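## Task

Pick up the small foam block from the desk and set it on the counter on the far side of the shelving. The robot must not tip over or finish leaning. The block only counts if it rests there without the robot holding it.

## Robot and tools

Robot: a simulated Hello Robot Stretch 4, about 1.6 m tall. It has an omni-wheel base (rim within 0.23 m of the base origin), a lift on a vertical mast, one arm that telescopes forward, a three-joint wrist and a two-finger gripper. There is a single arm, so each call commands one set of joints. A loose object may occasionally get nudged by something outside the robot's control.

Frames: the base frame sits on the floor under the base centre, with x forward, y left and z up. The odometry frame is the base frame as it was when the scene began. hand_pose is reported in the base frame as a point between the open fingertips; its printed position may be slightly wrong. With all wrist joints at zero the hand axes line up with the base axes.

execute_actions: argument actions is a list holding one action or none; an empty list just reports state and images. Argument cameras picks images: head_camera, head_left_camera, head_right_camera, wrist_camera or all (null or omitted gives all, [] gives none). An action may contain base, joints or both, plus optional pace and contact_limits; alternatively it contains only end_of_arm. Motions within one action begin together and may finish at different times.
- base: exactly one relative move from the current spot. translate_m drives straight, metres, forward positive, -2 to 2. strafe_m slides sideways, metres, left positive, -2 to 2. rotate_rad turns in place, radians, counter-clockwise (left) positive, -3.2 to 3.2. A base move is measured from where the base last reported itself.
- joints: an object of absolute targets, keyed by name. lift_m 0 to 1.2 m; arm_m 0 to 0.55 m extension; wrist_yaw_rad -1.134 to 4.276 (0 forward, positive left, 3.14 folded back, above 3.4 the arm may block it); wrist_pitch_rad -1.117 to 4.259 (0 level, 1.57 pointing down); wrist_roll_rad -1.117 to 4.259 (0 fingers level, positive clockwise viewed from behind); gripper_m -0.038 to 0.141, the fingertip gap in metres, negative meaning the tips press together. Done tolerances: ±0.004 for lift, arm and gripper, ±0.02 for yaw and roll, ±0.05 for pitch. Joint targets outside range are clipped and reported; any other bad value or unknown key rejects the whole call.
- pace: slow, default, fast or max. Base speeds 0.1, 0.3, 0.4, 0.6 m/s and turning 1, 2, 3, 4 rad/s respectively; with the lift above 0.2 these are reduced, to 0.3 m/s and 1 rad/s at lift 1.2.
- contact_limits: only {"arm_m": value}, 0 (gentlest) to 0.75 (firmest), 0.5 if omitted; the arm stops when pushing harder than this.
- end_of_arm: "enable_torque" revives wrist or gripper motors that shut off.
A joint or base left out of an action may still be driving toward its earlier target without the status showing it. If a result reports a stop, the rest of that reply's execute_actions, wait and finished_scene calls are skipped.

wait: seconds, 0 to 10; commands nothing and returns state and images.
zoom_image: camera name and region [x0, y0, x1, y1] in pixels of that camera's last full image, top-left origin, at most 504 by 504.
finished_scene: pass the current scene number; it ends the scene for good and reports success, then gives the next task. Replying without any tool call ends everything.

Cameras: head_camera (420x560) on the mast top looks forward and down; turn the base to aim it. head_left_camera and head_right_camera (420x672 fisheyes) look more steeply down and show the base and arm. wrist_camera (616x392) looks along the fingers, whose tips appear near the bottom.

Result lines: base_status and joint_status give how each motion ended: done (for the base, wheels turned fully even if slipping), off_target (resting away from target, possibly still pushing), contact_stop_at_<key> (hit something; that part goes slack, a slack lift may sag, slack wheels may roll), limit_stop_at_<name> (built-in limit), limit_stop_at_tilt (lean over 6 degrees; lift, arm, wheels go slack and ignore commands until upright), limit_stop_at_own_body (self-collision; move away from the body, and lift and arm may go slack), time_out, torque_fault (a wrist or gripper motor went limp; send enable_torque). on_its_own lists what the call did not command; its "held at" value is a target, not a position. lidar_m: 12 ranges in metres, 30-degree sectors, first straight ahead, counter-clockwise (4th left, 7th behind, 10th right); "-" is nothing seen or closer than 0.25 m; it senses from about 0.15 m up, misses glass, thin legs and much behind. wrist_depth_mm: 7x7 median depths, 100 to 2000 mm, robot body included. base_odometry is wheel-based; heading -3.142 to 3.142, left positive. If turned_by_wheels and turned_by_imu disagree by over about 0.1 rad, the base slipped or collided. base_tilt in degrees (forward, right positive) has a fixed offset up to about 1.5. motor_effort is percent of maximum, positive toward larger values, with peak in brackets; for wheel_0, wheel_1, wheel_2 positive turns the base right.

Gripping: command a gap smaller than the object; a smaller value squeezes harder and pulls the object in toward the wrist. Neither the gripper reading nor done proves a hold; a firm grip shows as a clear gripper effort change at targets of 0 or above. If the tips snag on a surface, raise the lift. To unfold the wrist at scene start, send lift_m 0.4 with wrist_yaw_rad 0 together. Tilting the gripper up (pitch below -0.2) while rolled (roll below -0.4 or above 4) risks self-collision.

Avoid: driving or turning with over 1 kg held and arm_m beyond 0.2, especially at fast or max; sustained pushing or pulling, worse with the gripper high or a high contact limit; pressing the gripper into things (torque faults); dropping, slamming or knocking objects. The robot keeps its last command while you think. Release the item so it sits on the counter unsupported before ending the scene.

Each tool is called after ">>>" as name(argument=value, ...) on one line, values as JSON.

## Session

>>> execute_actions(actions=[])

Scene clock: 0.00 s.
base_odometry: x=+0.000 y=+0.000 heading=+0.000 (m, m, rad; odometry frame)
turned_by_wheels: +0.000 (rad since the last result)
turned_by_imu: +0.000 (rad since the last result)
base_tilt: forward=+0.3 right=+0.3 (deg)
lidar_m: 0.95 1.20 2.49 1.37 0.89 0.78 0.82 1.29 1.17 1.21 1.03 0.94
base_status: not commanded
joint_positions: lift_m=+0.132 arm_m=+0.001 wrist_yaw_rad=+3.064 wrist_pitch_rad=+0.003 wrist_roll_rad=-0.006 gripper_m=+0.057
joint_status: not commanded
motor_effort: lift_m=+18 arm_m=+0 wrist_yaw_rad=-1 wrist_pitch_rad=-7 wrist_roll_rad=+1 gripper_m=-3 wheel_0=+0 wheel_1=+0 wheel_2=+0 (%)
hand_pose: x=-0.1092 y=+0.1096 z=+0.3094 quat_wxyz=(+0.039, -0.002, -0.003, +0.999) (m; base frame)
wrist_depth_mm: 138 202 1983 1808 1708 1576 820 / 110 142 1983 1078 1098 1098 1078 / 110 142 1921 1863 1708 1576 1537 / 124 149 1863 1863 1708 1618 1499 / 1366 1863 1921 1808 1661 1576 1499 / 1336 1336 198 1281 200 1229 1160 / 904 809 866 113 831 788 820
pictures: head_camera, head_left_camera, head_right_camera, wrist_camera
Images, in order (width x height): head_camera 420x560, head_left_camera 420x672, head_right_camera 420x672, wrist_camera 616x392.

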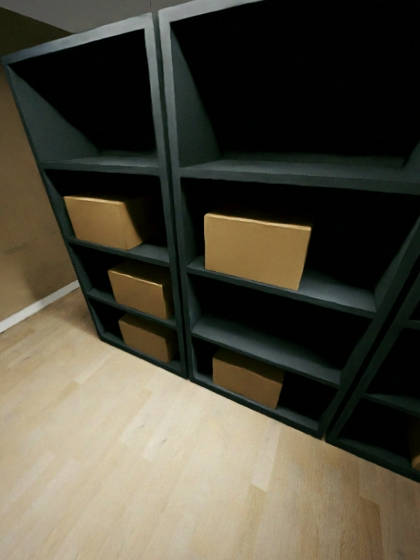

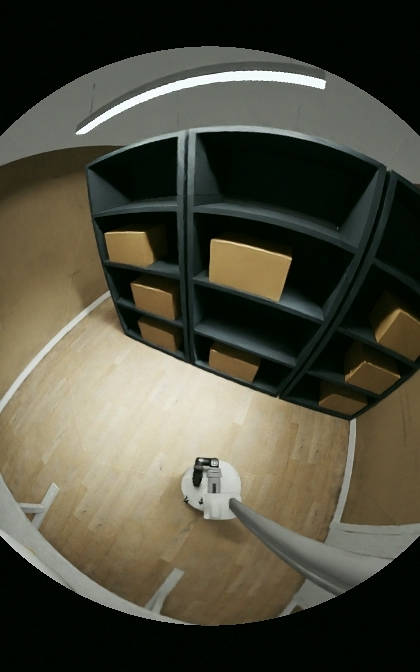

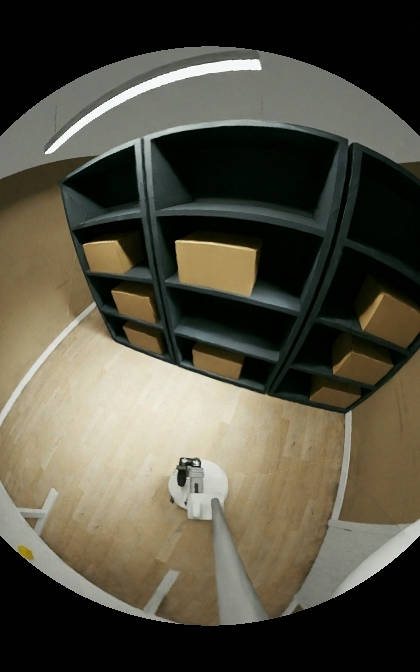

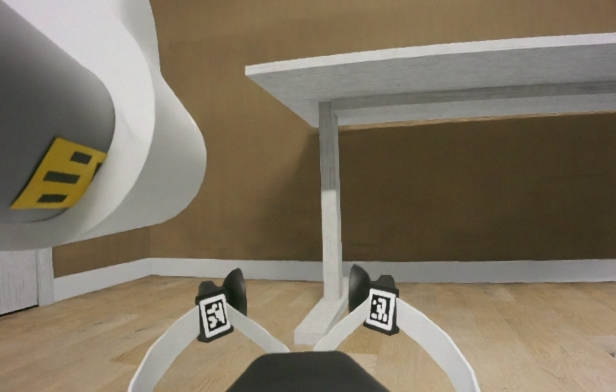

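Desk is behind.

>>> execute_actions(actions=[{"base":{"rotate_rad":3.0},"pace":"fast"}], cameras=["head_camera","head_left_camera"])

Scene clock: 4.90 s.
base_odometry: x=+0.000 y=+0.000 heading=+3.000 (m, m, rad; odometry frame)
turned_by_wheels: +3.000 (rad since the last result)
turned_by_imu: +3.069 (rad since the last result)
base_tilt: forward=+0.4 right=+0.3 (deg)
lidar_m: 0.81 1.38 1.18 1.19 1.08 0.94 0.95 1.12 2.53 2.49 0.95 0.81
base_status: done
joint_positions: lift_m=+0.132 arm_m=+0.001 wrist_yaw_rad=+3.064 wrist_pitch_rad=+0.003 wrist_roll_rad=-0.006 gripper_m=+0.057
joint_status: not commanded
motor_effort: lift_m=+17(17) arm_m=-1(1) wrist_yaw_rad=-1(0) wrist_pitch_rad=-6(7) wrist_roll_rad=+0(1) gripper_m=-2(1) wheel_0=-1(8) wheel_1=-1(7) wheel_2=-1(10) (%)
hand_pose: x=-0.1092 y=+0.1096 z=+0.3094 quat_wxyz=(+0.039, -0.002, -0.003, +0.999) (m; base frame)
wrist_depth_mm: 138 202 1336 1336 1205 1336 1281 / 110 142 1618 1537 1118 1430 1060 / 110 142 1281 1537 1078 1430 1138 / 124 149 1576 1537 1255 1430 1397 / 1205 1205 1138 1118 1308 1430 1078 / 1205 1160 198 1078 200 1008 976 / 891 820 866 113 831 788 820
pictures: head_camera, head_left_camera
Images, in order (width x height): head_camera 420x560, head_left_camera 420x672.

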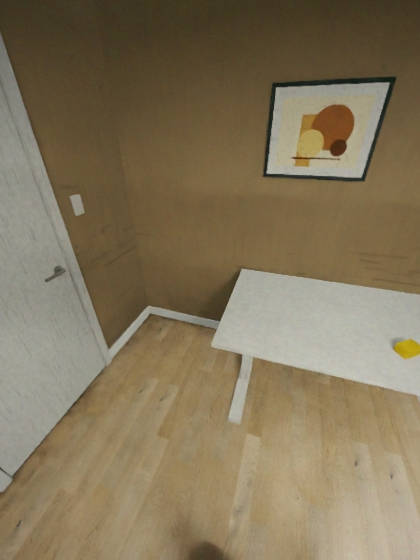

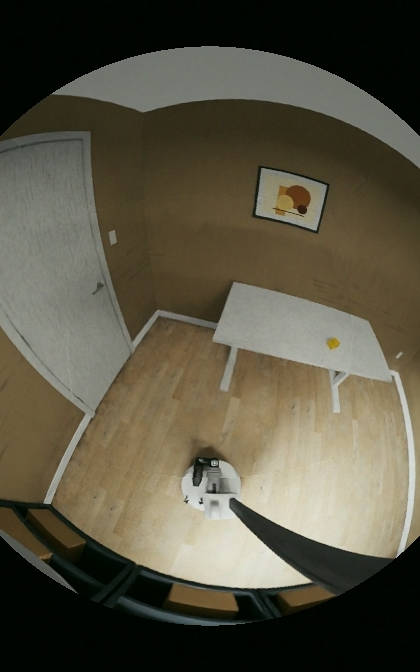

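>>> execute_actions(actions=[{"base":{"rotate_rad":-0.4},"joints":{"lift_m":0.95,"wrist_yaw_rad":0,"wrist_pitch_rad":0.5,"gripper_m":0.12},"pace":"fast"}])

Scene clock: 12.10 s.
base_odometry: x=+0.000 y=+0.000 heading=+2.600 (m, m, rad; odometry frame)
turned_by_wheels: -0.400 (rad since the last result)
turned_by_imu: -0.411 (rad since the last result)
base_tilt: forward=+0.3 right=+0.3 (deg)
lidar_m: 0.81 0.81 1.27 1.18 1.22 1.04 0.94 0.95 1.23 2.48 1.38 0.88
base_status: done
joint_positions: lift_m=+0.149 arm_m=+0.001 wrist_yaw_rad=+2.761 wrist_pitch_rad=+0.310 wrist_roll_rad=-0.006 gripper_m=+0.120
joint_status: lift_m limit_stop_at_own_body (moved +0.017 of +0.818); wrist_yaw_rad limit_stop_at_own_body (moved -0.303 of -3.064); wrist_pitch_rad limit_stop_at_own_body (moved +0.307 of +0.497); the others done
on_its_own: wrist_yaw_rad is held at +2.761, not at your +0.000, since a limit_stop_at_own_body; wrist_pitch_rad is held at +0.308, not at your +0.500, since a limit_stop_at_own_body; lift_m is slack since a limit_stop_at_own_body (your +0.950 is given up); arm_m is slack since a limit_stop_at_own_body
motor_effort: lift_m=+18(24) arm_m=+0(0) wrist_yaw_rad=-1(6) wrist_pitch_rad=-5(5) wrist_roll_rad=+1(1) gripper_m=-1(3) wheel_0=+2(4) wheel_1=+1(6) wheel_2=+1(8) (%)
hand_pose: x=-0.0510 y=+0.1832 z=+0.2395 quat_wxyz=(+0.186, -0.152, +0.027, +0.970) (m; base frame)
wrist_depth_mm: 931 991 1255 1281 1430 1160 991 / 1255 1118 1576 1708 1464 1182 1008 / 1281 1182 1618 1397 1499 1229 1042 / 991 1078 1160 1281 1255 1138 1025 / 866 866 854 854 842 831 820 / 258 235 263 640 204 615 609 / 210 204 206 113 521 488 504
pictures: head_camera, head_left_camera, head_right_camera, wrist_camera
Images, in order (width x height): head_camera 420x560, head_left_camera 420x672, head_right_camera 420x672, wrist_camera 616x392.

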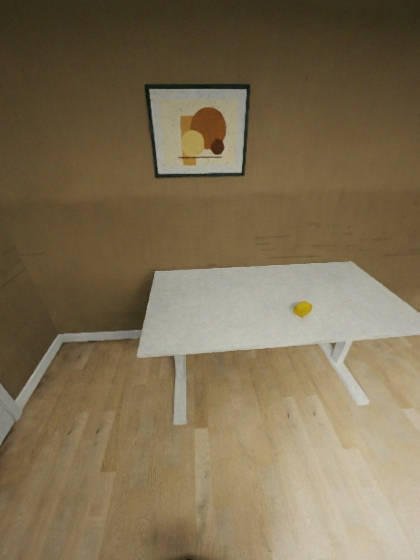

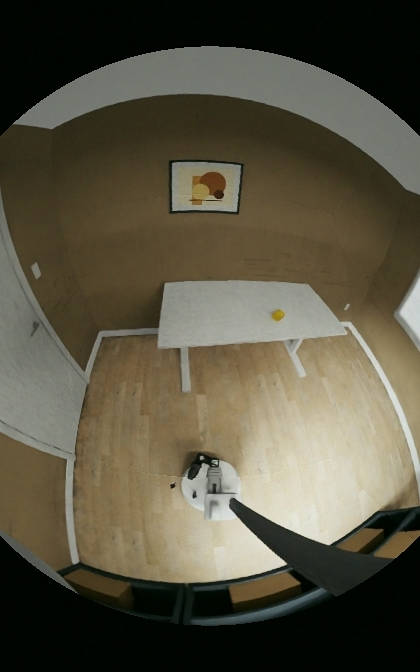

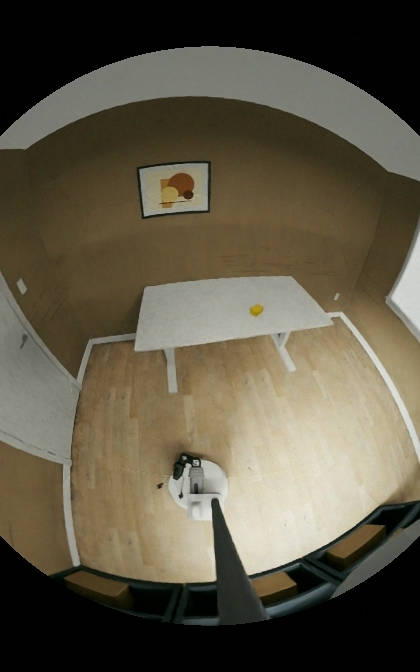

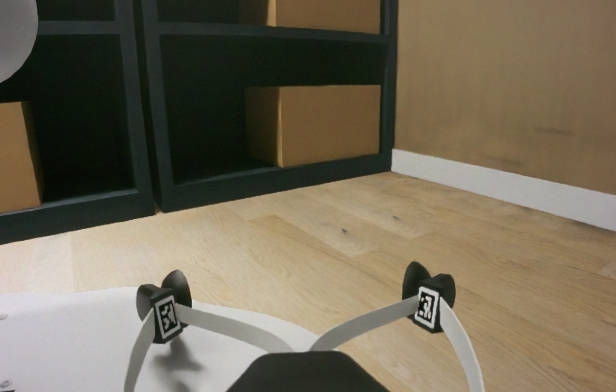

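>>> execute_actions(actions=[{"joints":{"lift_m":0.5,"wrist_pitch_rad":0.0},"pace":"fast"}], cameras=[])

>>> execute_actions(actions=[{"base":{"strafe_m":-0.4},"joints":{"lift_m":0.95,"wrist_yaw_rad":0},"pace":"fast"}], cameras=[])

>>> execute_actions(actions=[{"base":{"translate_m":0.3},"joints":{"wrist_pitch_rad":0.6}}])

Scene clock: 21.63 s.
base_odometry: x=+0.000 y=+0.000 heading=+2.600 (m, m, rad; odometry frame)
turned_by_wheels: +0.000 (rad since the last result)
turned_by_imu: -0.002 (rad since the last result)
base_tilt: forward=+0.4 right=+0.3 (deg)
lidar_m: 0.80 0.81 1.26 1.17 1.23 1.03 0.94 0.94 1.21 2.50 1.37 0.85
base_status: not commanded
joint_positions: lift_m=+0.500 arm_m=+0.001 wrist_yaw_rad=+2.761 wrist_pitch_rad=+0.002 wrist_roll_rad=-0.006 gripper_m=+0.120
joint_status: all done
on_its_own: wrist_yaw_rad is held at +2.761, not at your +0.000, since a limit_stop_at_own_body; arm_m is slack since a limit_stop_at_own_body
motor_effort: lift_m=+23(28) arm_m=+0(0) wrist_yaw_rad=-1(0) wrist_pitch_rad=-7(12) wrist_roll_rad=+1(1) gripper_m=+3(0) wheel_0=+1(1) wheel_1=+1(0) wheel_2=+1(1) (%)
hand_pose: x=-0.0638 y=+0.1883 z=+0.6771 quat_wxyz=(+0.189, -0.002, -0.002, +0.982) (m; base frame)
wrist_depth_mm: 1308 1138 1499 1499 1537 1205 1042 / 1308 1098 1618 1366 1576 1205 1025 / 246 1098 1576 1464 1537 1229 1025 / 1281 1098 1618 1397 1537 1229 1025 / 1281 1118 1576 1366 1499 1229 1025 / 1255 1025 1576 1430 204 1182 1025 / 1281 1138 1537 113 1537 1205 1060
pictures: none
No camera images: the call's "cameras" was empty. Leave "cameras" out to get every camera's image.

Scene clock: 23.87 s.
base_odometry: x=+0.206 y=+0.343 heading=+2.600 (m, m, rad; odometry frame)
turned_by_wheels: +0.000 (rad since the last result)
turned_by_imu: +0.000 (rad since the last result)
base_tilt: forward=+0.3 right=+0.3 (deg)
lidar_m: 0.85 0.87 1.72 1.57 1.49 0.98 0.87 0.89 1.12 2.11 2.11 0.97
base_status: done
joint_positions: lift_m=+0.950 arm_m=+0.001 wrist_yaw_rad=+0.000 wrist_pitch_rad=+0.002 wrist_roll_rad=-0.006 gripper_m=+0.120
joint_status: all done
on_its_own: arm_m is slack since a limit_stop_at_own_body
motor_effort: lift_m=+22(25) arm_m=+0(0) wrist_yaw_rad=-2(7) wrist_pitch_rad=-7(6) wrist_roll_rad=+1(1) gripper_m=-1(2) wheel_0=+0(8) wheel_1=-1(10) wheel_2=+1(1) (%)
hand_pose: x=+0.4602 y=-0.0874 z=+1.1272 quat_wxyz=(+1.000, -0.003, +0.001, +0.000) (m; base frame)
wrist_depth_mm: 1366 1430 1464 1537 1576 1708 1808 / 1336 1366 1464 1537 1618 1708 1808 / 1336 1366 1499 1537 1576 1708 1756 / 1336 1397 1464 1537 1618 1661 1756 / 1366 1397 1464 1537 1618 1661 1756 / 1336 1366 1430 1499 204 1661 1808 / 1118 1060 1078 113 1098 991 1756
pictures: none
No camera images: the call's "cameras" was empty. Leave "cameras" out to get every camera's image.

Scene clock: 26.33 s.
base_odometry: x=-0.051 y=+0.497 heading=+2.600 (m, m, rad; odometry frame)
turned_by_wheels: +0.000 (rad since the last result)
turned_by_imu: -0.001 (rad since the last result)
base_tilt: forward=+0.4 right=+0.3 (deg)
lidar_m: 0.57 0.57 0.73 1.60 1.66 1.31 1.18 1.20 1.49 2.04 2.06 0.63
base_status: done
joint_positions: lift_m=+0.950 arm_m=+0.001 wrist_yaw_rad=+0.000 wrist_pitch_rad=+0.602 wrist_roll_rad=-0.006 gripper_m=+0.120
joint_status: all done
on_its_own: arm_m is slack since a limit_stop_at_own_body
motor_effort: lift_m=+22(22) arm_m=+0(0) wrist_yaw_rad=-1(1) wrist_pitch_rad=-4(3) wrist_roll_rad=+1(1) gripper_m=+1(3) wheel_0=+0(6) wheel_1=+1(4) wheel_2=+2(9) (%)
hand_pose: x=+0.4095 y=-0.0874 z=+0.9646 quat_wxyz=(+0.955, -0.003, +0.296, +0.001) (m; base frame)
wrist_depth_mm: 976 1025 1078 1118 1160 1229 1281 / 1042 1098 1138 1182 1229 1336 1430 / 991 976 976 976 976 991 1537 / 759 750 759 732 759 759 759 / 609 621 627 621 627 615 668 / 517 496 525 559 204 1430 1397 / 1118 1182 1229 113 1255 1229 1255
pictures: head_camera, head_left_camera, head_right_camera, wrist_camera
Images, in order (width x height): head_camera 420x560, head_left_camera 420x672, head_right_camera 420x672, wrist_camera 616x392.

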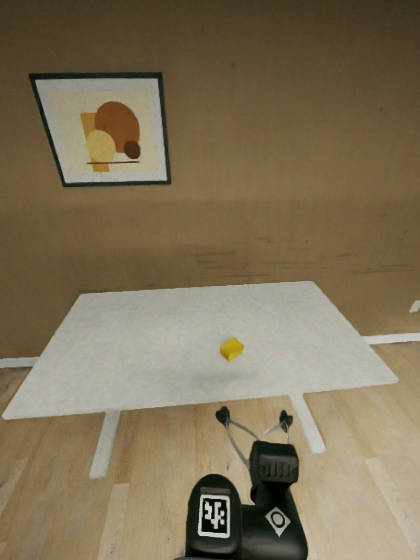

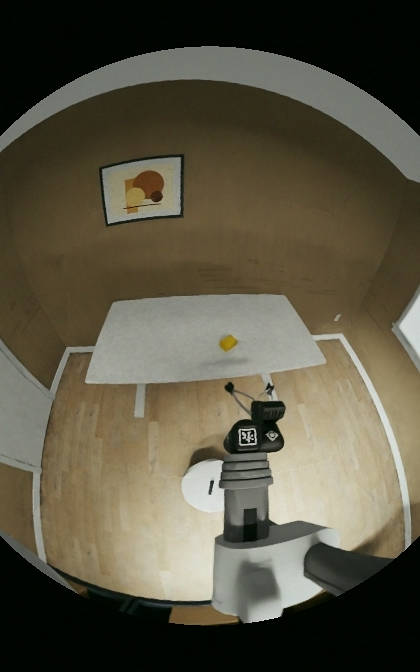

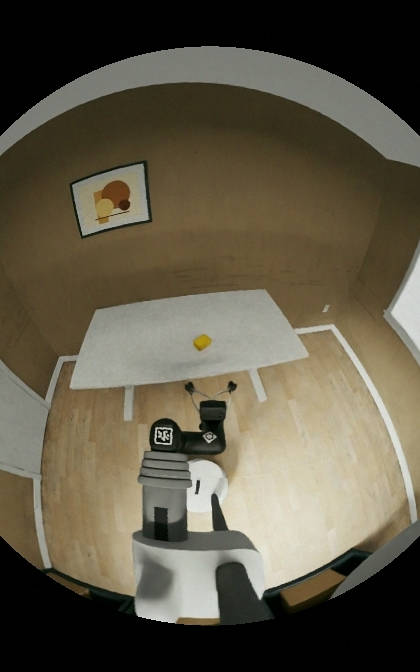

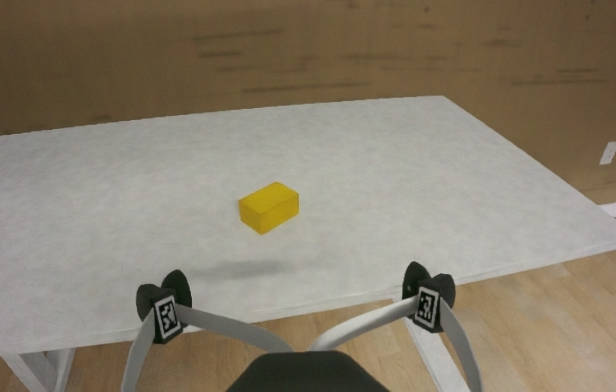

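>>> execute_actions(actions=[{"base":{"strafe_m":0.055},"joints":{"arm_m":0.4,"wrist_pitch_rad":1.4,"gripper_m":0.14,"lift_m":1.0}}], cameras=[])

>>> execute_actions(actions=[{"base":{"translate_m":0.22}}], cameras=["head_left_camera","wrist_camera"])

Scene clock: 38.67 s.
base_odometry: x=-0.079 y=+0.450 heading=+2.600 (m, m, rad; odometry frame)
turned_by_wheels: +0.000 (rad since the last result)
turned_by_imu: -0.002 (rad since the last result)
base_tilt: forward=+0.4 right=+0.3 (deg)
lidar_m: 0.56 0.56 0.71 1.55 1.61 1.31 1.18 1.22 1.52 2.10 0.98 0.63
base_status: done
joint_positions: lift_m=+1.000 arm_m=+0.399 wrist_yaw_rad=+0.000 wrist_pitch_rad=+1.400 wrist_roll_rad=-0.006 gripper_m=+0.140
joint_status: all done
motor_effort: lift_m=+23(23) arm_m=+5(5) wrist_yaw_rad=-2(0) wrist_pitch_rad=+0(3) wrist_roll_rad=+2(1) gripper_m=-1(1) wheel_0=+0(5) wheel_1=-1(8) wheel_2=+1(1) (%)
hand_pose: x=+0.6189 y=-0.0874 z=+0.8935 quat_wxyz=(+0.765, -0.002, +0.644, +0.002) (m; base frame)
wrist_depth_mm: 439 449 449 452 452 459 466 / 430 433 436 392 442 445 449 / 415 421 424 424 430 436 439 / 404 410 413 415 418 424 424 / 392 397 402 404 404 415 1138 / 384 212 392 1078 1098 1118 1118 / 1042 1042 1078 113 1078 1098 1098
pictures: none
No camera images: the call's "cameras" was empty. Leave "cameras" out to get every camera's image.

Scene clock: 40.83 s.
base_odometry: x=-0.268 y=+0.564 heading=+2.601 (m, m, rad; odometry frame)
turned_by_wheels: +0.000 (rad since the last result)
turned_by_imu: -0.001 (rad since the last result)
base_tilt: forward=+0.3 right=+0.4 (deg)
lidar_m: 0.33 0.35 0.44 1.59 1.60 1.55 1.40 1.42 1.81 2.07 0.59 0.39
base_status: done
joint_positions: lift_m=+1.000 arm_m=+0.399 wrist_yaw_rad=+0.000 wrist_pitch_rad=+1.400 wrist_roll_rad=-0.006 gripper_m=+0.140
joint_status: not commanded
motor_effort: lift_m=+23(23) arm_m=+6(5) wrist_yaw_rad=-1(1) wrist_pitch_rad=+0(0) wrist_roll_rad=+1(1) gripper_m=-1(0) wheel_0=+0(4) wheel_1=+1(5) wheel_2=+2(9) (%)
hand_pose: x=+0.6189 y=-0.0874 z=+0.8935 quat_wxyz=(+0.765, -0.002, +0.644, +0.002) (m; base frame)
wrist_depth_mm: 439 442 445 452 455 462 466 / 427 430 436 439 442 449 452 / 415 418 421 424 430 433 439 / 404 407 410 415 418 424 427 / 392 397 399 404 407 410 413 / 382 211 392 349 353 397 404 / 375 377 379 113 387 389 392
pictures: head_left_camera, wrist_camera
Images, in order (width x height): head_left_camera 420x672, wrist_camera 616x392.

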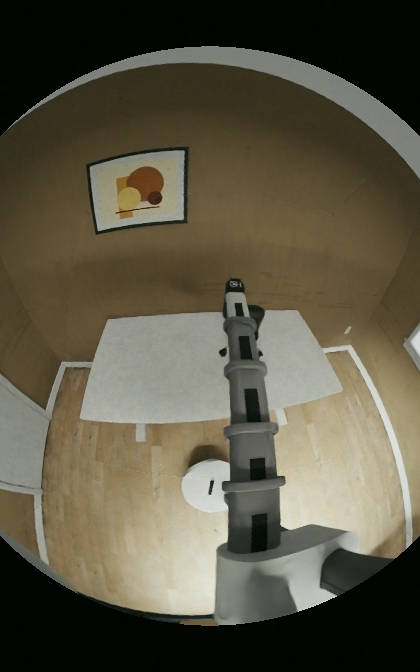

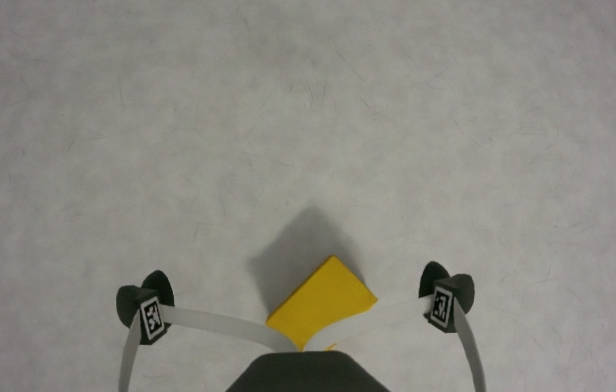

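>>> execute_actions(actions=[{"base":{"strafe_m":-0.02},"joints":{"arm_m":0.345,"wrist_roll_rad":0.87,"lift_m":0.91}}], cameras=["head_left_camera","wrist_camera"])

Scene clock: 49.30 s.
base_odometry: x=-0.258 y=+0.581 heading=+2.601 (m, m, rad; odometry frame)
turned_by_wheels: +0.000 (rad since the last result)
turned_by_imu: -0.001 (rad since the last result)
base_tilt: forward=+0.3 right=+0.3 (deg)
lidar_m: 0.34 0.35 0.44 1.60 1.62 1.55 1.40 1.43 1.80 2.06 0.61 0.37
base_status: done
joint_positions: lift_m=+0.910 arm_m=+0.346 wrist_yaw_rad=+0.000 wrist_pitch_rad=+1.400 wrist_roll_rad=+0.870 gripper_m=+0.140
joint_status: all done
motor_effort: lift_m=+13(22) arm_m=-6(6) wrist_yaw_rad=+0(2) wrist_pitch_rad=-1(1) wrist_roll_rad=+2(5) gripper_m=+3(0) wheel_0=+0(4) wheel_1=+0(6) wheel_2=+1(1) (%)
hand_pose: x=+0.5658 y=-0.0874 z=+0.8043 quat_wxyz=(+0.694, +0.322, +0.584, -0.271) (m; base frame)
wrist_depth_mm: 359 353 343 334 329 320 315 / 355 343 338 330 322 315 312 / 345 338 330 325 317 310 306 / 340 332 324 317 312 304 301 / 332 325 317 271 307 300 296 / 325 212 268 265 298 293 946 / 322 314 310 113 297 290 946
pictures: head_left_camera, wrist_camera
Images, in order (width x height): head_left_camera 420x672, wrist_camera 616x392.

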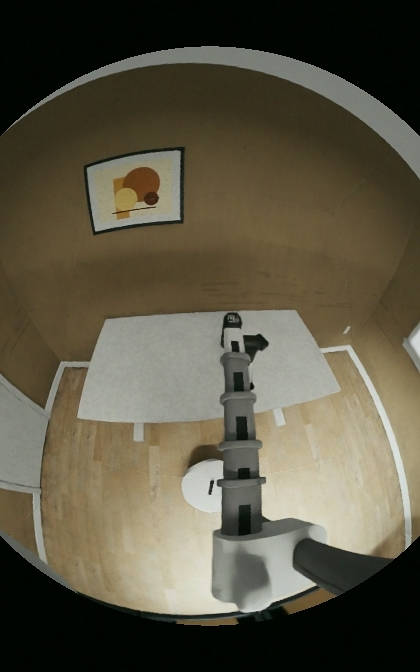

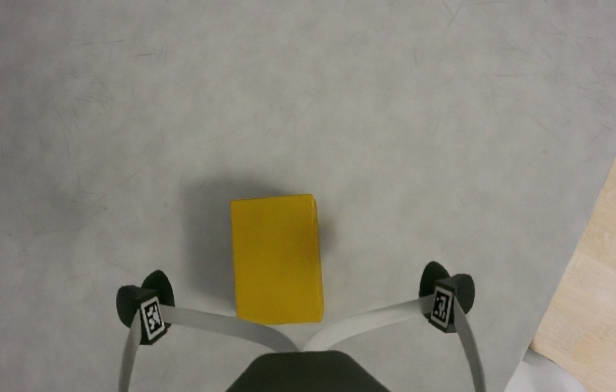

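>>> execute_actions(actions=[{"base":{"strafe_m":0.008},"joints":{"arm_m":0.353,"lift_m":0.83}}], cameras=["wrist_camera"])

Scene clock: 55.73 s.
base_odometry: x=-0.262 y=+0.574 heading=+2.601 (m, m, rad; odometry frame)
turned_by_wheels: +0.001 (rad since the last result)
turned_by_imu: -0.001 (rad since the last result)
base_tilt: forward=+0.4 right=+0.3 (deg)
lidar_m: 0.35 0.34 0.44 1.60 1.60 1.58 1.41 1.43 1.79 2.05 0.62 0.39
base_status: done
joint_positions: lift_m=+0.842 arm_m=+0.352 wrist_yaw_rad=+0.000 wrist_pitch_rad=+1.404 wrist_roll_rad=+0.870 gripper_m=+0.140
joint_status: lift_m contact_stop (moved -0.068 of -0.080); the others done
on_its_own: lift_m is slack since a contact_stop (your +0.830 is given up)
motor_effort: lift_m=+11(13) arm_m=+0(6) wrist_yaw_rad=+0(1) wrist_pitch_rad=-10(12) wrist_roll_rad=+0(3) gripper_m=+0(1) wheel_0=+4(4) wheel_1=+0(7) wheel_2=+3(3) (%)
hand_pose: x=+0.5709 y=-0.0874 z=+0.7358 quat_wxyz=(+0.692, +0.322, +0.585, -0.272) (m; base frame)
wrist_depth_mm: 291 285 277 270 265 259 254 / 286 278 272 266 260 254 250 / 279 273 266 260 254 249 246 / 273 267 260 212 250 244 241 / 268 263 255 208 246 241 236 / 263 211 206 203 240 211 232 / 258 252 247 113 236 232 229
pictures: wrist_camera
Images, in order (width x height): wrist_camera 616x392.

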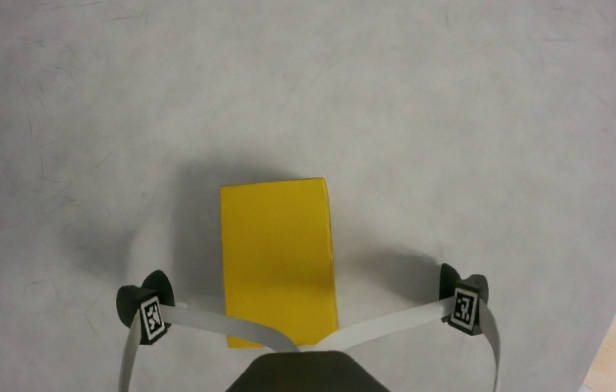

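Touching the table. Raise slightly, close.

>>> execute_actions(actions=[{"joints":{"lift_m":0.853}}], cameras=[])

>>> execute_actions(actions=[{"joints":{"gripper_m":0.015}}], cameras=[])

>>> execute_actions(actions=[{"joints":{"lift_m":1.0,"arm_m":0.0}}], cameras=["wrist_camera","head_left_camera"])

Scene clock: 62.00 s.
base_odometry: x=-0.262 y=+0.574 heading=+2.601 (m, m, rad; odometry frame)
turned_by_wheels: +0.000 (rad since the last result)
turned_by_imu: -0.002 (rad since the last result)
base_tilt: forward=+0.3 right=+0.3 (deg)
lidar_m: 0.35 0.35 0.44 1.57 1.62 1.56 1.39 1.41 1.80 2.06 0.61 0.37
base_status: not commanded
joint_positions: lift_m=+0.853 arm_m=+0.352 wrist_yaw_rad=+0.000 wrist_pitch_rad=+1.401 wrist_roll_rad=+0.870 gripper_m=+0.140
joint_status: all done
motor_effort: lift_m=+22(22) arm_m=+0(0) wrist_yaw_rad=+0(0) wrist_pitch_rad=-2(4) wrist_roll_rad=-1(1) gripper_m=+3(2) wheel_0=+2(4) wheel_1=+0(1) wheel_2=+2(3) (%)
hand_pose: x=+0.5717 y=-0.0874 z=+0.7465 quat_wxyz=(+0.693, +0.322, +0.584, -0.272) (m; base frame)
wrist_depth_mm: 296 289 281 274 267 262 257 / 290 283 277 270 264 258 254 / 283 276 271 265 259 253 250 / 277 272 265 216 255 249 245 / 272 266 259 212 251 244 241 / 266 211 211 207 243 238 237 / 263 256 252 113 241 237 233
pictures: none
No camera images: the call's "cameras" was empty. Leave "cameras" out to get every camera's image.

Scene clock: 64.23 s.
base_odometry: x=-0.262 y=+0.574 heading=+2.601 (m, m, rad; odometry frame)
turned_by_wheels: +0.000 (rad since the last result)
turned_by_imu: -0.001 (rad since the last result)
base_tilt: forward=+0.3 right=+0.3 (deg)
lidar_m: 0.34 0.35 0.45 1.59 1.61 1.55 1.40 1.43 1.78 2.05 0.61 0.37
base_status: not commanded
joint_positions: lift_m=+0.853 arm_m=+0.352 wrist_yaw_rad=+0.000 wrist_pitch_rad=+1.401 wrist_roll_rad=+0.870 gripper_m=+0.015
joint_status: all done
motor_effort: lift_m=+20(23) arm_m=+0(0) wrist_yaw_rad=-1(7) wrist_pitch_rad=-2(22) wrist_roll_rad=+1(0) gripper_m=-15(17) wheel_0=-1(2) wheel_1=+0(0) wheel_2=+0(2) (%)
hand_pose: x=+0.5717 y=-0.0874 z=+0.7467 quat_wxyz=(+0.693, +0.322, +0.584, -0.272) (m; base frame)
wrist_depth_mm: 294 289 279 273 268 263 257 / 289 282 276 268 263 258 253 / 283 276 270 265 259 253 250 / 277 271 265 206 254 249 245 / 271 266 259 200 250 245 241 / 267 262 195 195 191 240 237 / 263 254 251 113 240 235 233
pictures: none
No camera images: the call's "cameras" was empty. Leave "cameras" out to get every camera's image.

Scene clock: 66.40 s.
base_odometry: x=-0.262 y=+0.574 heading=+2.601 (m, m, rad; odometry frame)
turned_by_wheels: +0.000 (rad since the last result)
turned_by_imu: -0.001 (rad since the last result)
base_tilt: forward=+0.3 right=+0.2 (deg)
lidar_m: 0.36 0.36 0.45 1.56 1.61 1.54 1.42 1.43 1.78 2.05 0.57 0.41
base_status: not commanded
joint_positions: lift_m=+1.000 arm_m=+0.002 wrist_yaw_rad=+0.000 wrist_pitch_rad=+1.401 wrist_roll_rad=+0.870 gripper_m=+0.015
joint_status: all done
motor_effort: lift_m=+23(21) arm_m=-6(6) wrist_yaw_rad=+0(0) wrist_pitch_rad=-2(2) wrist_roll_rad=+2(0) gripper_m=-17(17) wheel_0=-1(1) wheel_1=+0(1) wheel_2=+0(0) (%)
hand_pose: x=+0.2214 y=-0.0874 z=+0.8935 quat_wxyz=(+0.693, +0.322, +0.584, -0.272) (m; base frame)
wrist_depth_mm: 466 452 445 1160 1182 1160 1138 / 459 445 436 1182 1160 1138 1118 / 449 439 433 1182 1138 1118 1098 / 436 427 427 205 1138 1098 1078 / 430 421 1160 200 1098 1078 1060 / 421 418 195 195 191 1042 1060 / 415 407 1138 113 866 842 1025
pictures: head_left_camera, wrist_camera
Images, in order (width x height): head_left_camera 420x672, wrist_camera 616x392.

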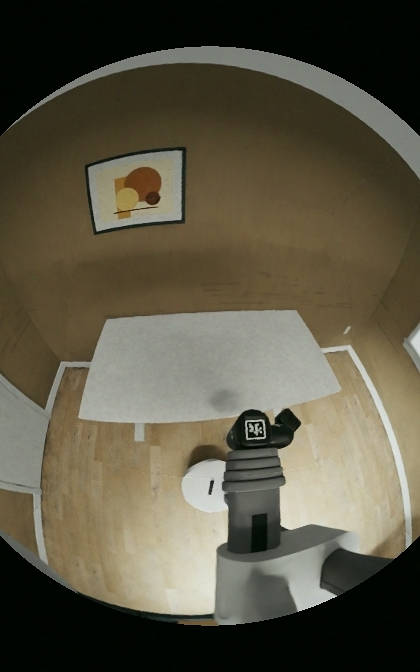

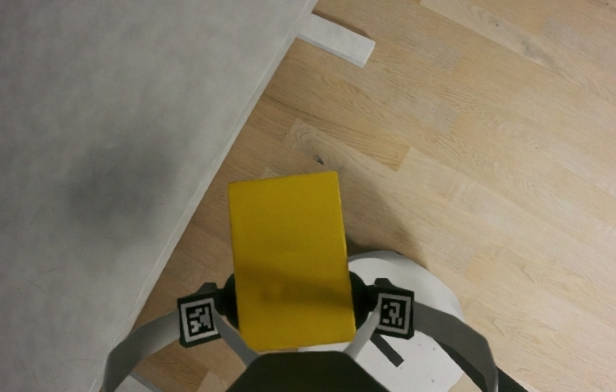

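>>> execute_actions(actions=[{"base":{"translate_m":-0.35},"joints":{"wrist_roll_rad":0}}], cameras=[])

>>> execute_actions(actions=[{"base":{"rotate_rad":-1.9}}], cameras=["head_camera","head_left_camera"])

Scene clock: 76.23 s.
base_odometry: x=+0.038 y=+0.394 heading=+2.601 (m, m, rad; odometry frame)
turned_by_wheels: +0.000 (rad since the last result)
turned_by_imu: -0.001 (rad since the last result)
base_tilt: forward=+0.3 right=+0.3 (deg)
lidar_m: 0.67 0.70 0.89 1.56 1.60 1.14 1.06 1.06 1.38 2.11 2.16 0.77
base_status: done
joint_positions: lift_m=+1.000 arm_m=+0.002 wrist_yaw_rad=+0.000 wrist_pitch_rad=+1.401 wrist_roll_rad=+0.000 gripper_m=+0.015
joint_status: all done
motor_effort: lift_m=+23(23) arm_m=-5(6) wrist_yaw_rad=-1(1) wrist_pitch_rad=-2(2) wrist_roll_rad=-1(6) gripper_m=-18(17) wheel_0=+0(2) wheel_1=+1(5) wheel_2=+0(8) (%)
hand_pose: x=+0.2214 y=-0.0874 z=+0.8935 quat_wxyz=(+0.765, +0.000, +0.644, +0.000) (m; base frame)
wrist_depth_mm: 1205 1229 1255 1255 1281 1281 1281 / 1182 1205 1229 1229 1255 1255 1281 / 1160 1160 1160 1182 1205 1229 1229 / 1118 1138 1138 205 1160 1182 1182 / 1118 1118 1118 200 1138 1138 1160 / 1060 1078 195 195 191 1118 1138 / 1042 1042 854 113 1078 1078 1078
pictures: none
No camera images: the call's "cameras" was empty. Leave "cameras" out to get every camera's image.

Scene clock: 78.70 s.
base_odometry: x=+0.038 y=+0.394 heading=+0.701 (m, m, rad; odometry frame)
turned_by_wheels: -1.900 (rad since the last result)
turned_by_imu: -1.946 (rad since the last result)
base_tilt: forward=+0.2 right=+0.3 (deg)
lidar_m: 2.20 2.10 0.95 0.74 0.67 0.75 1.60 1.56 1.46 1.10 1.06 1.12
base_status: done
joint_positions: lift_m=+1.000 arm_m=+0.002 wrist_yaw_rad=+0.000 wrist_pitch_rad=+1.401 wrist_roll_rad=+0.000 gripper_m=+0.015
joint_status: not commanded
motor_effort: lift_m=+22(23) arm_m=-6(6) wrist_yaw_rad=-1(1) wrist_pitch_rad=-1(2) wrist_roll_rad=+0(1) gripper_m=-15(17) wheel_0=+0(5) wheel_1=+0(7) wheel_2=+0(6) (%)
hand_pose: x=+0.2215 y=-0.0874 z=+0.8935 quat_wxyz=(+0.765, +0.000, +0.644, +0.000) (m; base frame)
wrist_depth_mm: 1229 1255 1255 1255 1281 1205 1160 / 1205 1205 1229 1229 1255 1229 1138 / 1160 1182 1182 1205 1182 1205 1138 / 1138 1160 1138 205 1160 1182 1182 / 1098 1118 1098 199 1138 1138 1160 / 1078 1078 195 195 192 1118 1118 / 1042 1042 854 113 1078 1078 1098
pictures: head_camera, head_left_camera
Images, in order (width x height): head_camera 420x560, head_left_camera 420x672.

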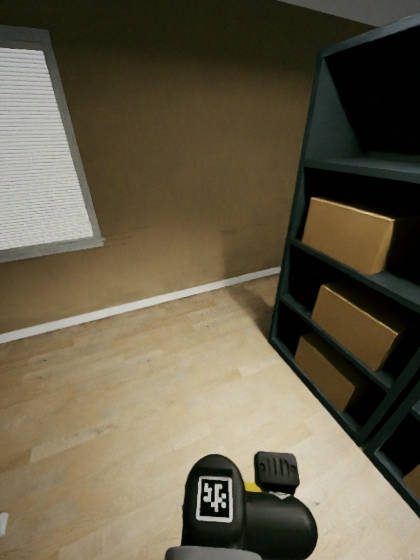

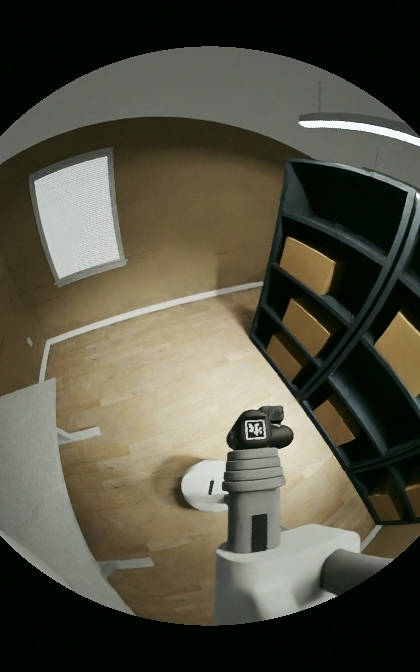

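>>> execute_actions(actions=[{"base":{"rotate_rad":0.37}}], cameras=[])

>>> execute_actions(actions=[{"base":{"translate_m":1.5},"pace":"fast"}], cameras=[])

>>> execute_actions(actions=[{"base":{"rotate_rad":-1.3}}], cameras=["head_camera","head_left_camera"])

Scene clock: 87.33 s.
base_odometry: x=+0.038 y=+0.394 heading=+1.071 (m, m, rad; odometry frame)
turned_by_wheels: +0.370 (rad since the last result)
turned_by_imu: +0.377 (rad since the last result)
base_tilt: forward=+0.4 right=+0.3 (deg)
lidar_m: 2.11 2.15 0.75 0.68 0.69 0.93 1.56 1.63 1.16 1.06 1.07 1.39
base_status: done
joint_positions: lift_m=+1.000 arm_m=+0.002 wrist_yaw_rad=+0.000 wrist_pitch_rad=+1.401 wrist_roll_rad=+0.000 gripper_m=+0.015
joint_status: not commanded
motor_effort: lift_m=+22(22) arm_m=-5(5) wrist_yaw_rad=-1(1) wrist_pitch_rad=-1(1) wrist_roll_rad=-1(1) gripper_m=-13(15) wheel_0=-1(5) wheel_1=+0(5) wheel_2=-1(7) (%)
hand_pose: x=+0.2215 y=-0.0874 z=+0.8935 quat_wxyz=(+0.765, +0.000, +0.644, +0.000) (m; base frame)
wrist_depth_mm: 1229 1255 1255 1281 1281 1281 1255 / 1205 1205 1205 1229 1255 1255 1255 / 1160 1182 1182 1182 1205 1205 1205 / 1138 1138 1138 205 1182 1182 1205 / 1098 1118 1118 200 1138 1138 1160 / 1078 1078 195 195 191 1118 1118 / 1042 1060 854 112 1078 1078 1098
pictures: none
No camera images: the call's "cameras" was empty. Leave "cameras" out to get every camera's image.

Scene clock: 93.07 s.
base_odometry: x=+0.757 y=+1.710 heading=+1.071 (m, m, rad; odometry frame)
turned_by_wheels: +0.000 (rad since the last result)
turned_by_imu: -0.004 (rad since the last result)
base_tilt: forward=+0.3 right=+0.3 (deg)
lidar_m: 0.65 0.64 0.82 1.64 1.07 1.16 3.10 1.49 1.00 0.95 1.04 0.70
base_status: done
joint_positions: lift_m=+1.000 arm_m=+0.002 wrist_yaw_rad=+0.000 wrist_pitch_rad=+1.401 wrist_roll_rad=+0.000 gripper_m=+0.015
joint_status: not commanded
motor_effort: lift_m=+23(22) arm_m=-5(5) wrist_yaw_rad=-1(1) wrist_pitch_rad=-2(2) wrist_roll_rad=+0(1) gripper_m=-16(15) wheel_0=-1(4) wheel_1=+0(5) wheel_2=+0(9) (%)
hand_pose: x=+0.2215 y=-0.0874 z=+0.8935 quat_wxyz=(+0.765, +0.000, +0.644, +0.000) (m; base frame)
wrist_depth_mm: 621 654 707 759 798 842 891 / 768 831 904 976 1060 1118 1182 / 1042 1098 1182 1205 1205 1229 1229 / 1118 1138 1138 205 1160 1182 1182 / 1098 1118 1118 200 1138 1160 1160 / 1060 1078 195 195 192 1118 1118 / 1060 1060 854 113 1078 1078 1098
pictures: none
No camera images: the call's "cameras" was empty. Leave "cameras" out to get every camera's image.

Scene clock: 95.17 s.
base_odometry: x=+0.757 y=+1.710 heading=-0.230 (m, m, rad; odometry frame)
turned_by_wheels: -1.300 (rad since the last result)
turned_by_imu: -1.331 (rad since the last result)
base_tilt: forward=+0.4 right=+0.3 (deg)
lidar_m: 1.59 0.80 0.66 0.65 0.69 1.10 1.58 1.07 1.48 2.30 1.15 0.96
base_status: done
joint_positions: lift_m=+1.000 arm_m=+0.002 wrist_yaw_rad=+0.000 wrist_pitch_rad=+1.401 wrist_roll_rad=+0.000 gripper_m=+0.015
joint_status: not commanded
motor_effort: lift_m=+21(22) arm_m=-5(5) wrist_yaw_rad=-1(2) wrist_pitch_rad=-2(2) wrist_roll_rad=-1(0) gripper_m=-16(15) wheel_0=-1(4) wheel_1=+0(7) wheel_2=+0(5) (%)
hand_pose: x=+0.2214 y=-0.0874 z=+0.8936 quat_wxyz=(+0.765, +0.000, +0.644, +0.000) (m; base frame)
wrist_depth_mm: 976 1255 1255 1255 1255 1182 1025 / 1008 1205 1205 1205 1229 1229 1229 / 1042 1182 1182 1205 1205 1229 1229 / 1060 1138 1138 205 1160 1182 1205 / 1060 1098 1118 200 1118 1160 1160 / 1060 1078 195 195 192 1118 1118 / 1042 1060 854 113 1078 1078 1098
pictures: head_camera, head_left_camera
Images, in order (width x height): head_camera 420x560, head_left_camera 420x672.

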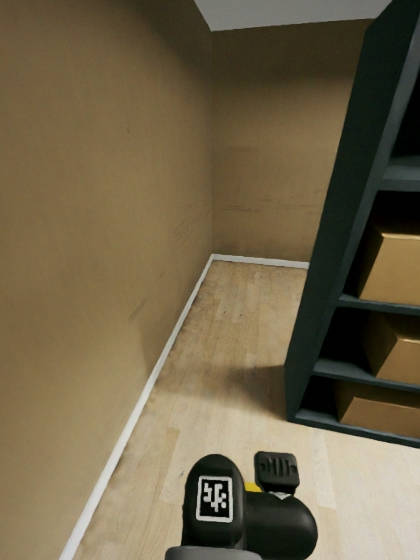

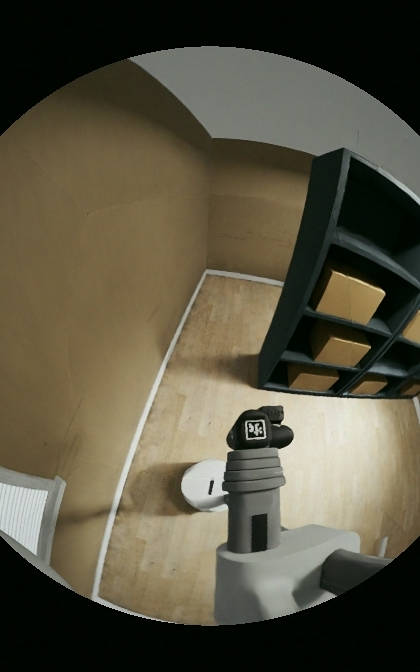

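>>> execute_actions(actions=[{"base":{"rotate_rad":-0.235}}], cameras=[])

>>> execute_actions(actions=[{"base":{"strafe_m":0.27}}], cameras=["head_camera","head_left_camera"])

Scene clock: 105.13 s.
base_odometry: x=+0.757 y=+1.710 heading=-0.464 (m, m, rad; odometry frame)
turned_by_wheels: -0.235 (rad since the last result)
turned_by_imu: -0.242 (rad since the last result)
base_tilt: forward=+0.2 right=+0.4 (deg)
lidar_m: 0.95 1.01 0.68 0.63 0.65 0.86 1.64 1.06 1.14 3.04 1.41 0.98
base_status: done
joint_positions: lift_m=+1.000 arm_m=+0.002 wrist_yaw_rad=+0.000 wrist_pitch_rad=+1.401 wrist_roll_rad=+0.000 gripper_m=+0.015
joint_status: not commanded
motor_effort: lift_m=+21(22) arm_m=-6(5) wrist_yaw_rad=-1(1) wrist_pitch_rad=-2(2) wrist_roll_rad=+0(1) gripper_m=-13(17) wheel_0=+1(5) wheel_1=-1(4) wheel_2=+0(4) (%)
hand_pose: x=+0.2214 y=-0.0874 z=+0.8936 quat_wxyz=(+0.765, +0.000, +0.644, +0.000) (m; base frame)
wrist_depth_mm: 1205 1255 1255 1255 1255 1281 1281 / 1205 1205 1205 1229 1229 1255 1255 / 1160 1160 1182 1205 1205 1229 1229 / 1138 1138 1138 205 1182 1182 1182 / 1098 1118 1118 200 1160 1138 1160 / 1060 1078 195 195 192 1118 1118 / 1042 1042 854 113 1078 1078 1098
pictures: none
No camera images: the call's "cameras" was empty. Leave "cameras" out to get every camera's image.

Scene clock: 107.37 s.
base_odometry: x=+0.878 y=+1.951 heading=-0.464 (m, m, rad; odometry frame)
turned_by_wheels: +0.000 (rad since the last result)
turned_by_imu: +0.000 (rad since the last result)
base_tilt: forward=+0.4 right=+0.3 (deg)
lidar_m: 2.11 0.60 0.40 0.37 0.38 0.48 1.26 1.38 1.26 3.33 1.40 1.07
base_status: done
joint_positions: lift_m=+1.000 arm_m=+0.002 wrist_yaw_rad=+0.000 wrist_pitch_rad=+1.401 wrist_roll_rad=+0.000 gripper_m=+0.015
joint_status: not commanded
motor_effort: lift_m=+22(22) arm_m=-5(6) wrist_yaw_rad=-1(1) wrist_pitch_rad=-2(1) wrist_roll_rad=-1(0) gripper_m=-17(14) wheel_0=+2(4) wheel_1=-1(10) wheel_2=+1(1) (%)
hand_pose: x=+0.2214 y=-0.0874 z=+0.8936 quat_wxyz=(+0.765, +0.000, +0.644, +0.000) (m; base frame)
wrist_depth_mm: 854 1229 1255 1281 1281 1255 1308 / 842 1205 1229 1205 1281 1255 1229 / 820 1182 1182 1205 1182 1229 1229 / 809 1138 1160 206 1160 1182 1182 / 778 1118 1118 199 1138 1160 1160 / 750 1008 195 195 191 1118 1118 / 723 866 854 113 1078 1078 1098
pictures: head_camera, head_left_camera
Images, in order (width x height): head_camera 420x560, head_left_camera 420x672.

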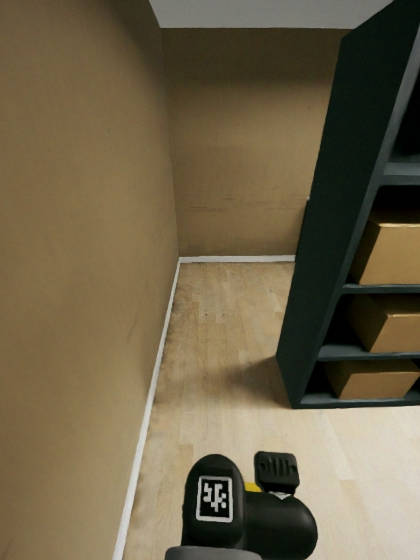

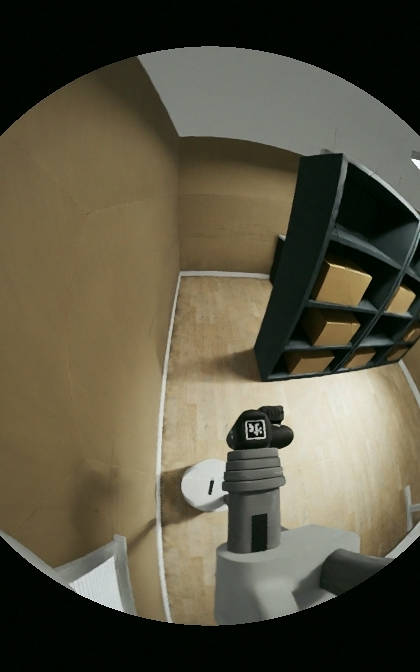

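>>> execute_actions(actions=[{"base":{"translate_m":0.8}}], cameras=["head_left_camera"])

Scene clock: 116.53 s.
base_odometry: x=+1.594 y=+1.593 heading=-0.464 (m, m, rad; odometry frame)
turned_by_wheels: +0.000 (rad since the last result)
turned_by_imu: -0.004 (rad since the last result)
base_tilt: forward=+0.4 right=+0.3 (deg)
lidar_m: 2.27 0.67 0.45 0.43 0.44 0.58 1.32 1.89 2.22 0.63 0.49 0.66
base_status: done
joint_positions: lift_m=+1.000 arm_m=+0.002 wrist_yaw_rad=+0.000 wrist_pitch_rad=+1.401 wrist_roll_rad=+0.000 gripper_m=+0.015
joint_status: not commanded
motor_effort: lift_m=+21(22) arm_m=-6(5) wrist_yaw_rad=-1(1) wrist_pitch_rad=-1(2) wrist_roll_rad=+0(0) gripper_m=-17(18) wheel_0=-2(2) wheel_1=+0(4) wheel_2=-1(9) (%)
hand_pose: x=+0.2214 y=-0.0874 z=+0.8936 quat_wxyz=(+0.765, +0.000, +0.644, +0.000) (m; base frame)
wrist_depth_mm: 946 1229 1255 1255 1281 1281 517 / 931 1205 1229 1229 1255 715 525 / 917 1182 1182 1205 1182 750 544 / 891 1138 1138 205 1160 778 559 / 866 1098 1098 200 1138 809 569 / 831 1078 195 195 192 1118 1118 / 798 960 854 113 1078 1078 1098
pictures: head_left_camera
Images, in order (width x height): head_left_camera 420x672.

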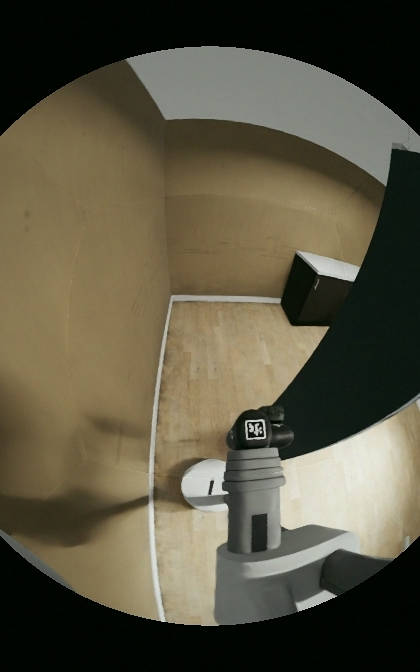

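>>> execute_actions(actions=[{"base":{"translate_m":0.65}}], cameras=[])

>>> execute_actions(actions=[{"base":{"rotate_rad":-0.7},"joints":{"lift_m":1.15}}], cameras=["head_left_camera","head_camera"])

Scene clock: 124.67 s.
base_odometry: x=+2.175 y=+1.302 heading=-0.465 (m, m, rad; odometry frame)
turned_by_wheels: +0.000 (rad since the last result)
turned_by_imu: -0.004 (rad since the last result)
base_tilt: forward=+0.4 right=+0.2 (deg)
lidar_m: 1.60 0.76 0.50 0.46 0.49 0.67 1.56 2.49 0.48 0.45 1.55 1.56
base_status: done
joint_positions: lift_m=+1.000 arm_m=+0.002 wrist_yaw_rad=+0.000 wrist_pitch_rad=+1.401 wrist_roll_rad=+0.000 gripper_m=+0.015
joint_status: not commanded
motor_effort: lift_m=+21(21) arm_m=-6(5) wrist_yaw_rad=+0(1) wrist_pitch_rad=-2(1) wrist_roll_rad=+1(0) gripper_m=-21(16) wheel_0=-2(8) wheel_1=+0(4) wheel_2=+0(8) (%)
hand_pose: x=+0.2214 y=-0.0874 z=+0.8936 quat_wxyz=(+0.765, +0.000, +0.644, +0.000) (m; base frame)
wrist_depth_mm: 1025 1255 1255 1281 1281 1281 1308 / 1008 1205 1229 1229 1229 1255 1255 / 991 1182 1205 1182 1205 1205 1229 / 976 1138 1138 205 1160 1182 1205 / 931 1118 1098 200 1138 1160 1138 / 904 1078 195 195 191 1118 1118 / 866 1025 854 113 1078 842 866
pictures: none
No camera images: the call's "cameras" was empty. Leave "cameras" out to get every camera's image.

Scene clock: 126.37 s.
base_odometry: x=+2.175 y=+1.302 heading=-1.164 (m, m, rad; odometry frame)
turned_by_wheels: -0.700 (rad since the last result)
turned_by_imu: -0.717 (rad since the last result)
base_tilt: forward=+0.4 right=+0.3 (deg)
lidar_m: 1.55 1.60 0.98 0.56 0.47 0.47 0.57 1.01 2.46 0.52 0.44 1.98
base_status: done
joint_positions: lift_m=+1.150 arm_m=+0.002 wrist_yaw_rad=+0.000 wrist_pitch_rad=+1.401 wrist_roll_rad=+0.000 gripper_m=+0.015
joint_status: all done
motor_effort: lift_m=+23(24) arm_m=-6(5) wrist_yaw_rad=-1(1) wrist_pitch_rad=-2(2) wrist_roll_rad=+0(1) gripper_m=-18(16) wheel_0=+1(6) wheel_1=+1(6) wheel_2=+1(6) (%)
hand_pose: x=+0.2214 y=-0.0874 z=+1.0435 quat_wxyz=(+0.765, +0.000, +0.644, +0.000) (m; base frame)
wrist_depth_mm: 1397 1397 1430 1430 1430 1464 1464 / 1366 1397 1397 1397 1397 1397 917 / 1336 1336 1336 1336 1366 1205 603 / 1281 1308 1308 206 1308 732 449 / 1255 1255 1255 200 1281 647 469 / 1205 1229 195 195 191 842 603 / 1138 1205 991 113 1229 1078 809
pictures: head_camera, head_left_camera
Images, in order (width x height): head_camera 420x560, head_left_camera 420x672.

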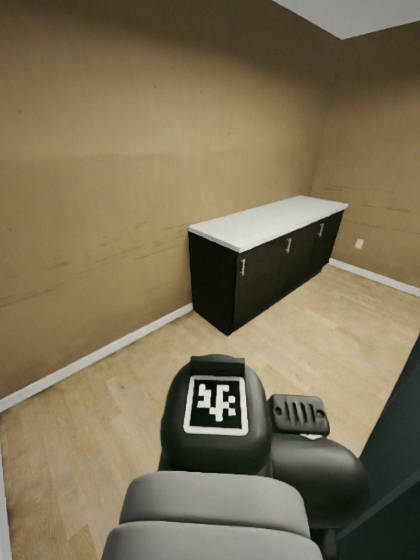

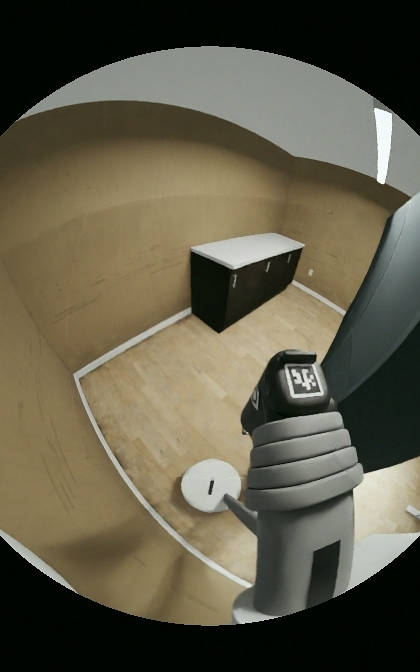

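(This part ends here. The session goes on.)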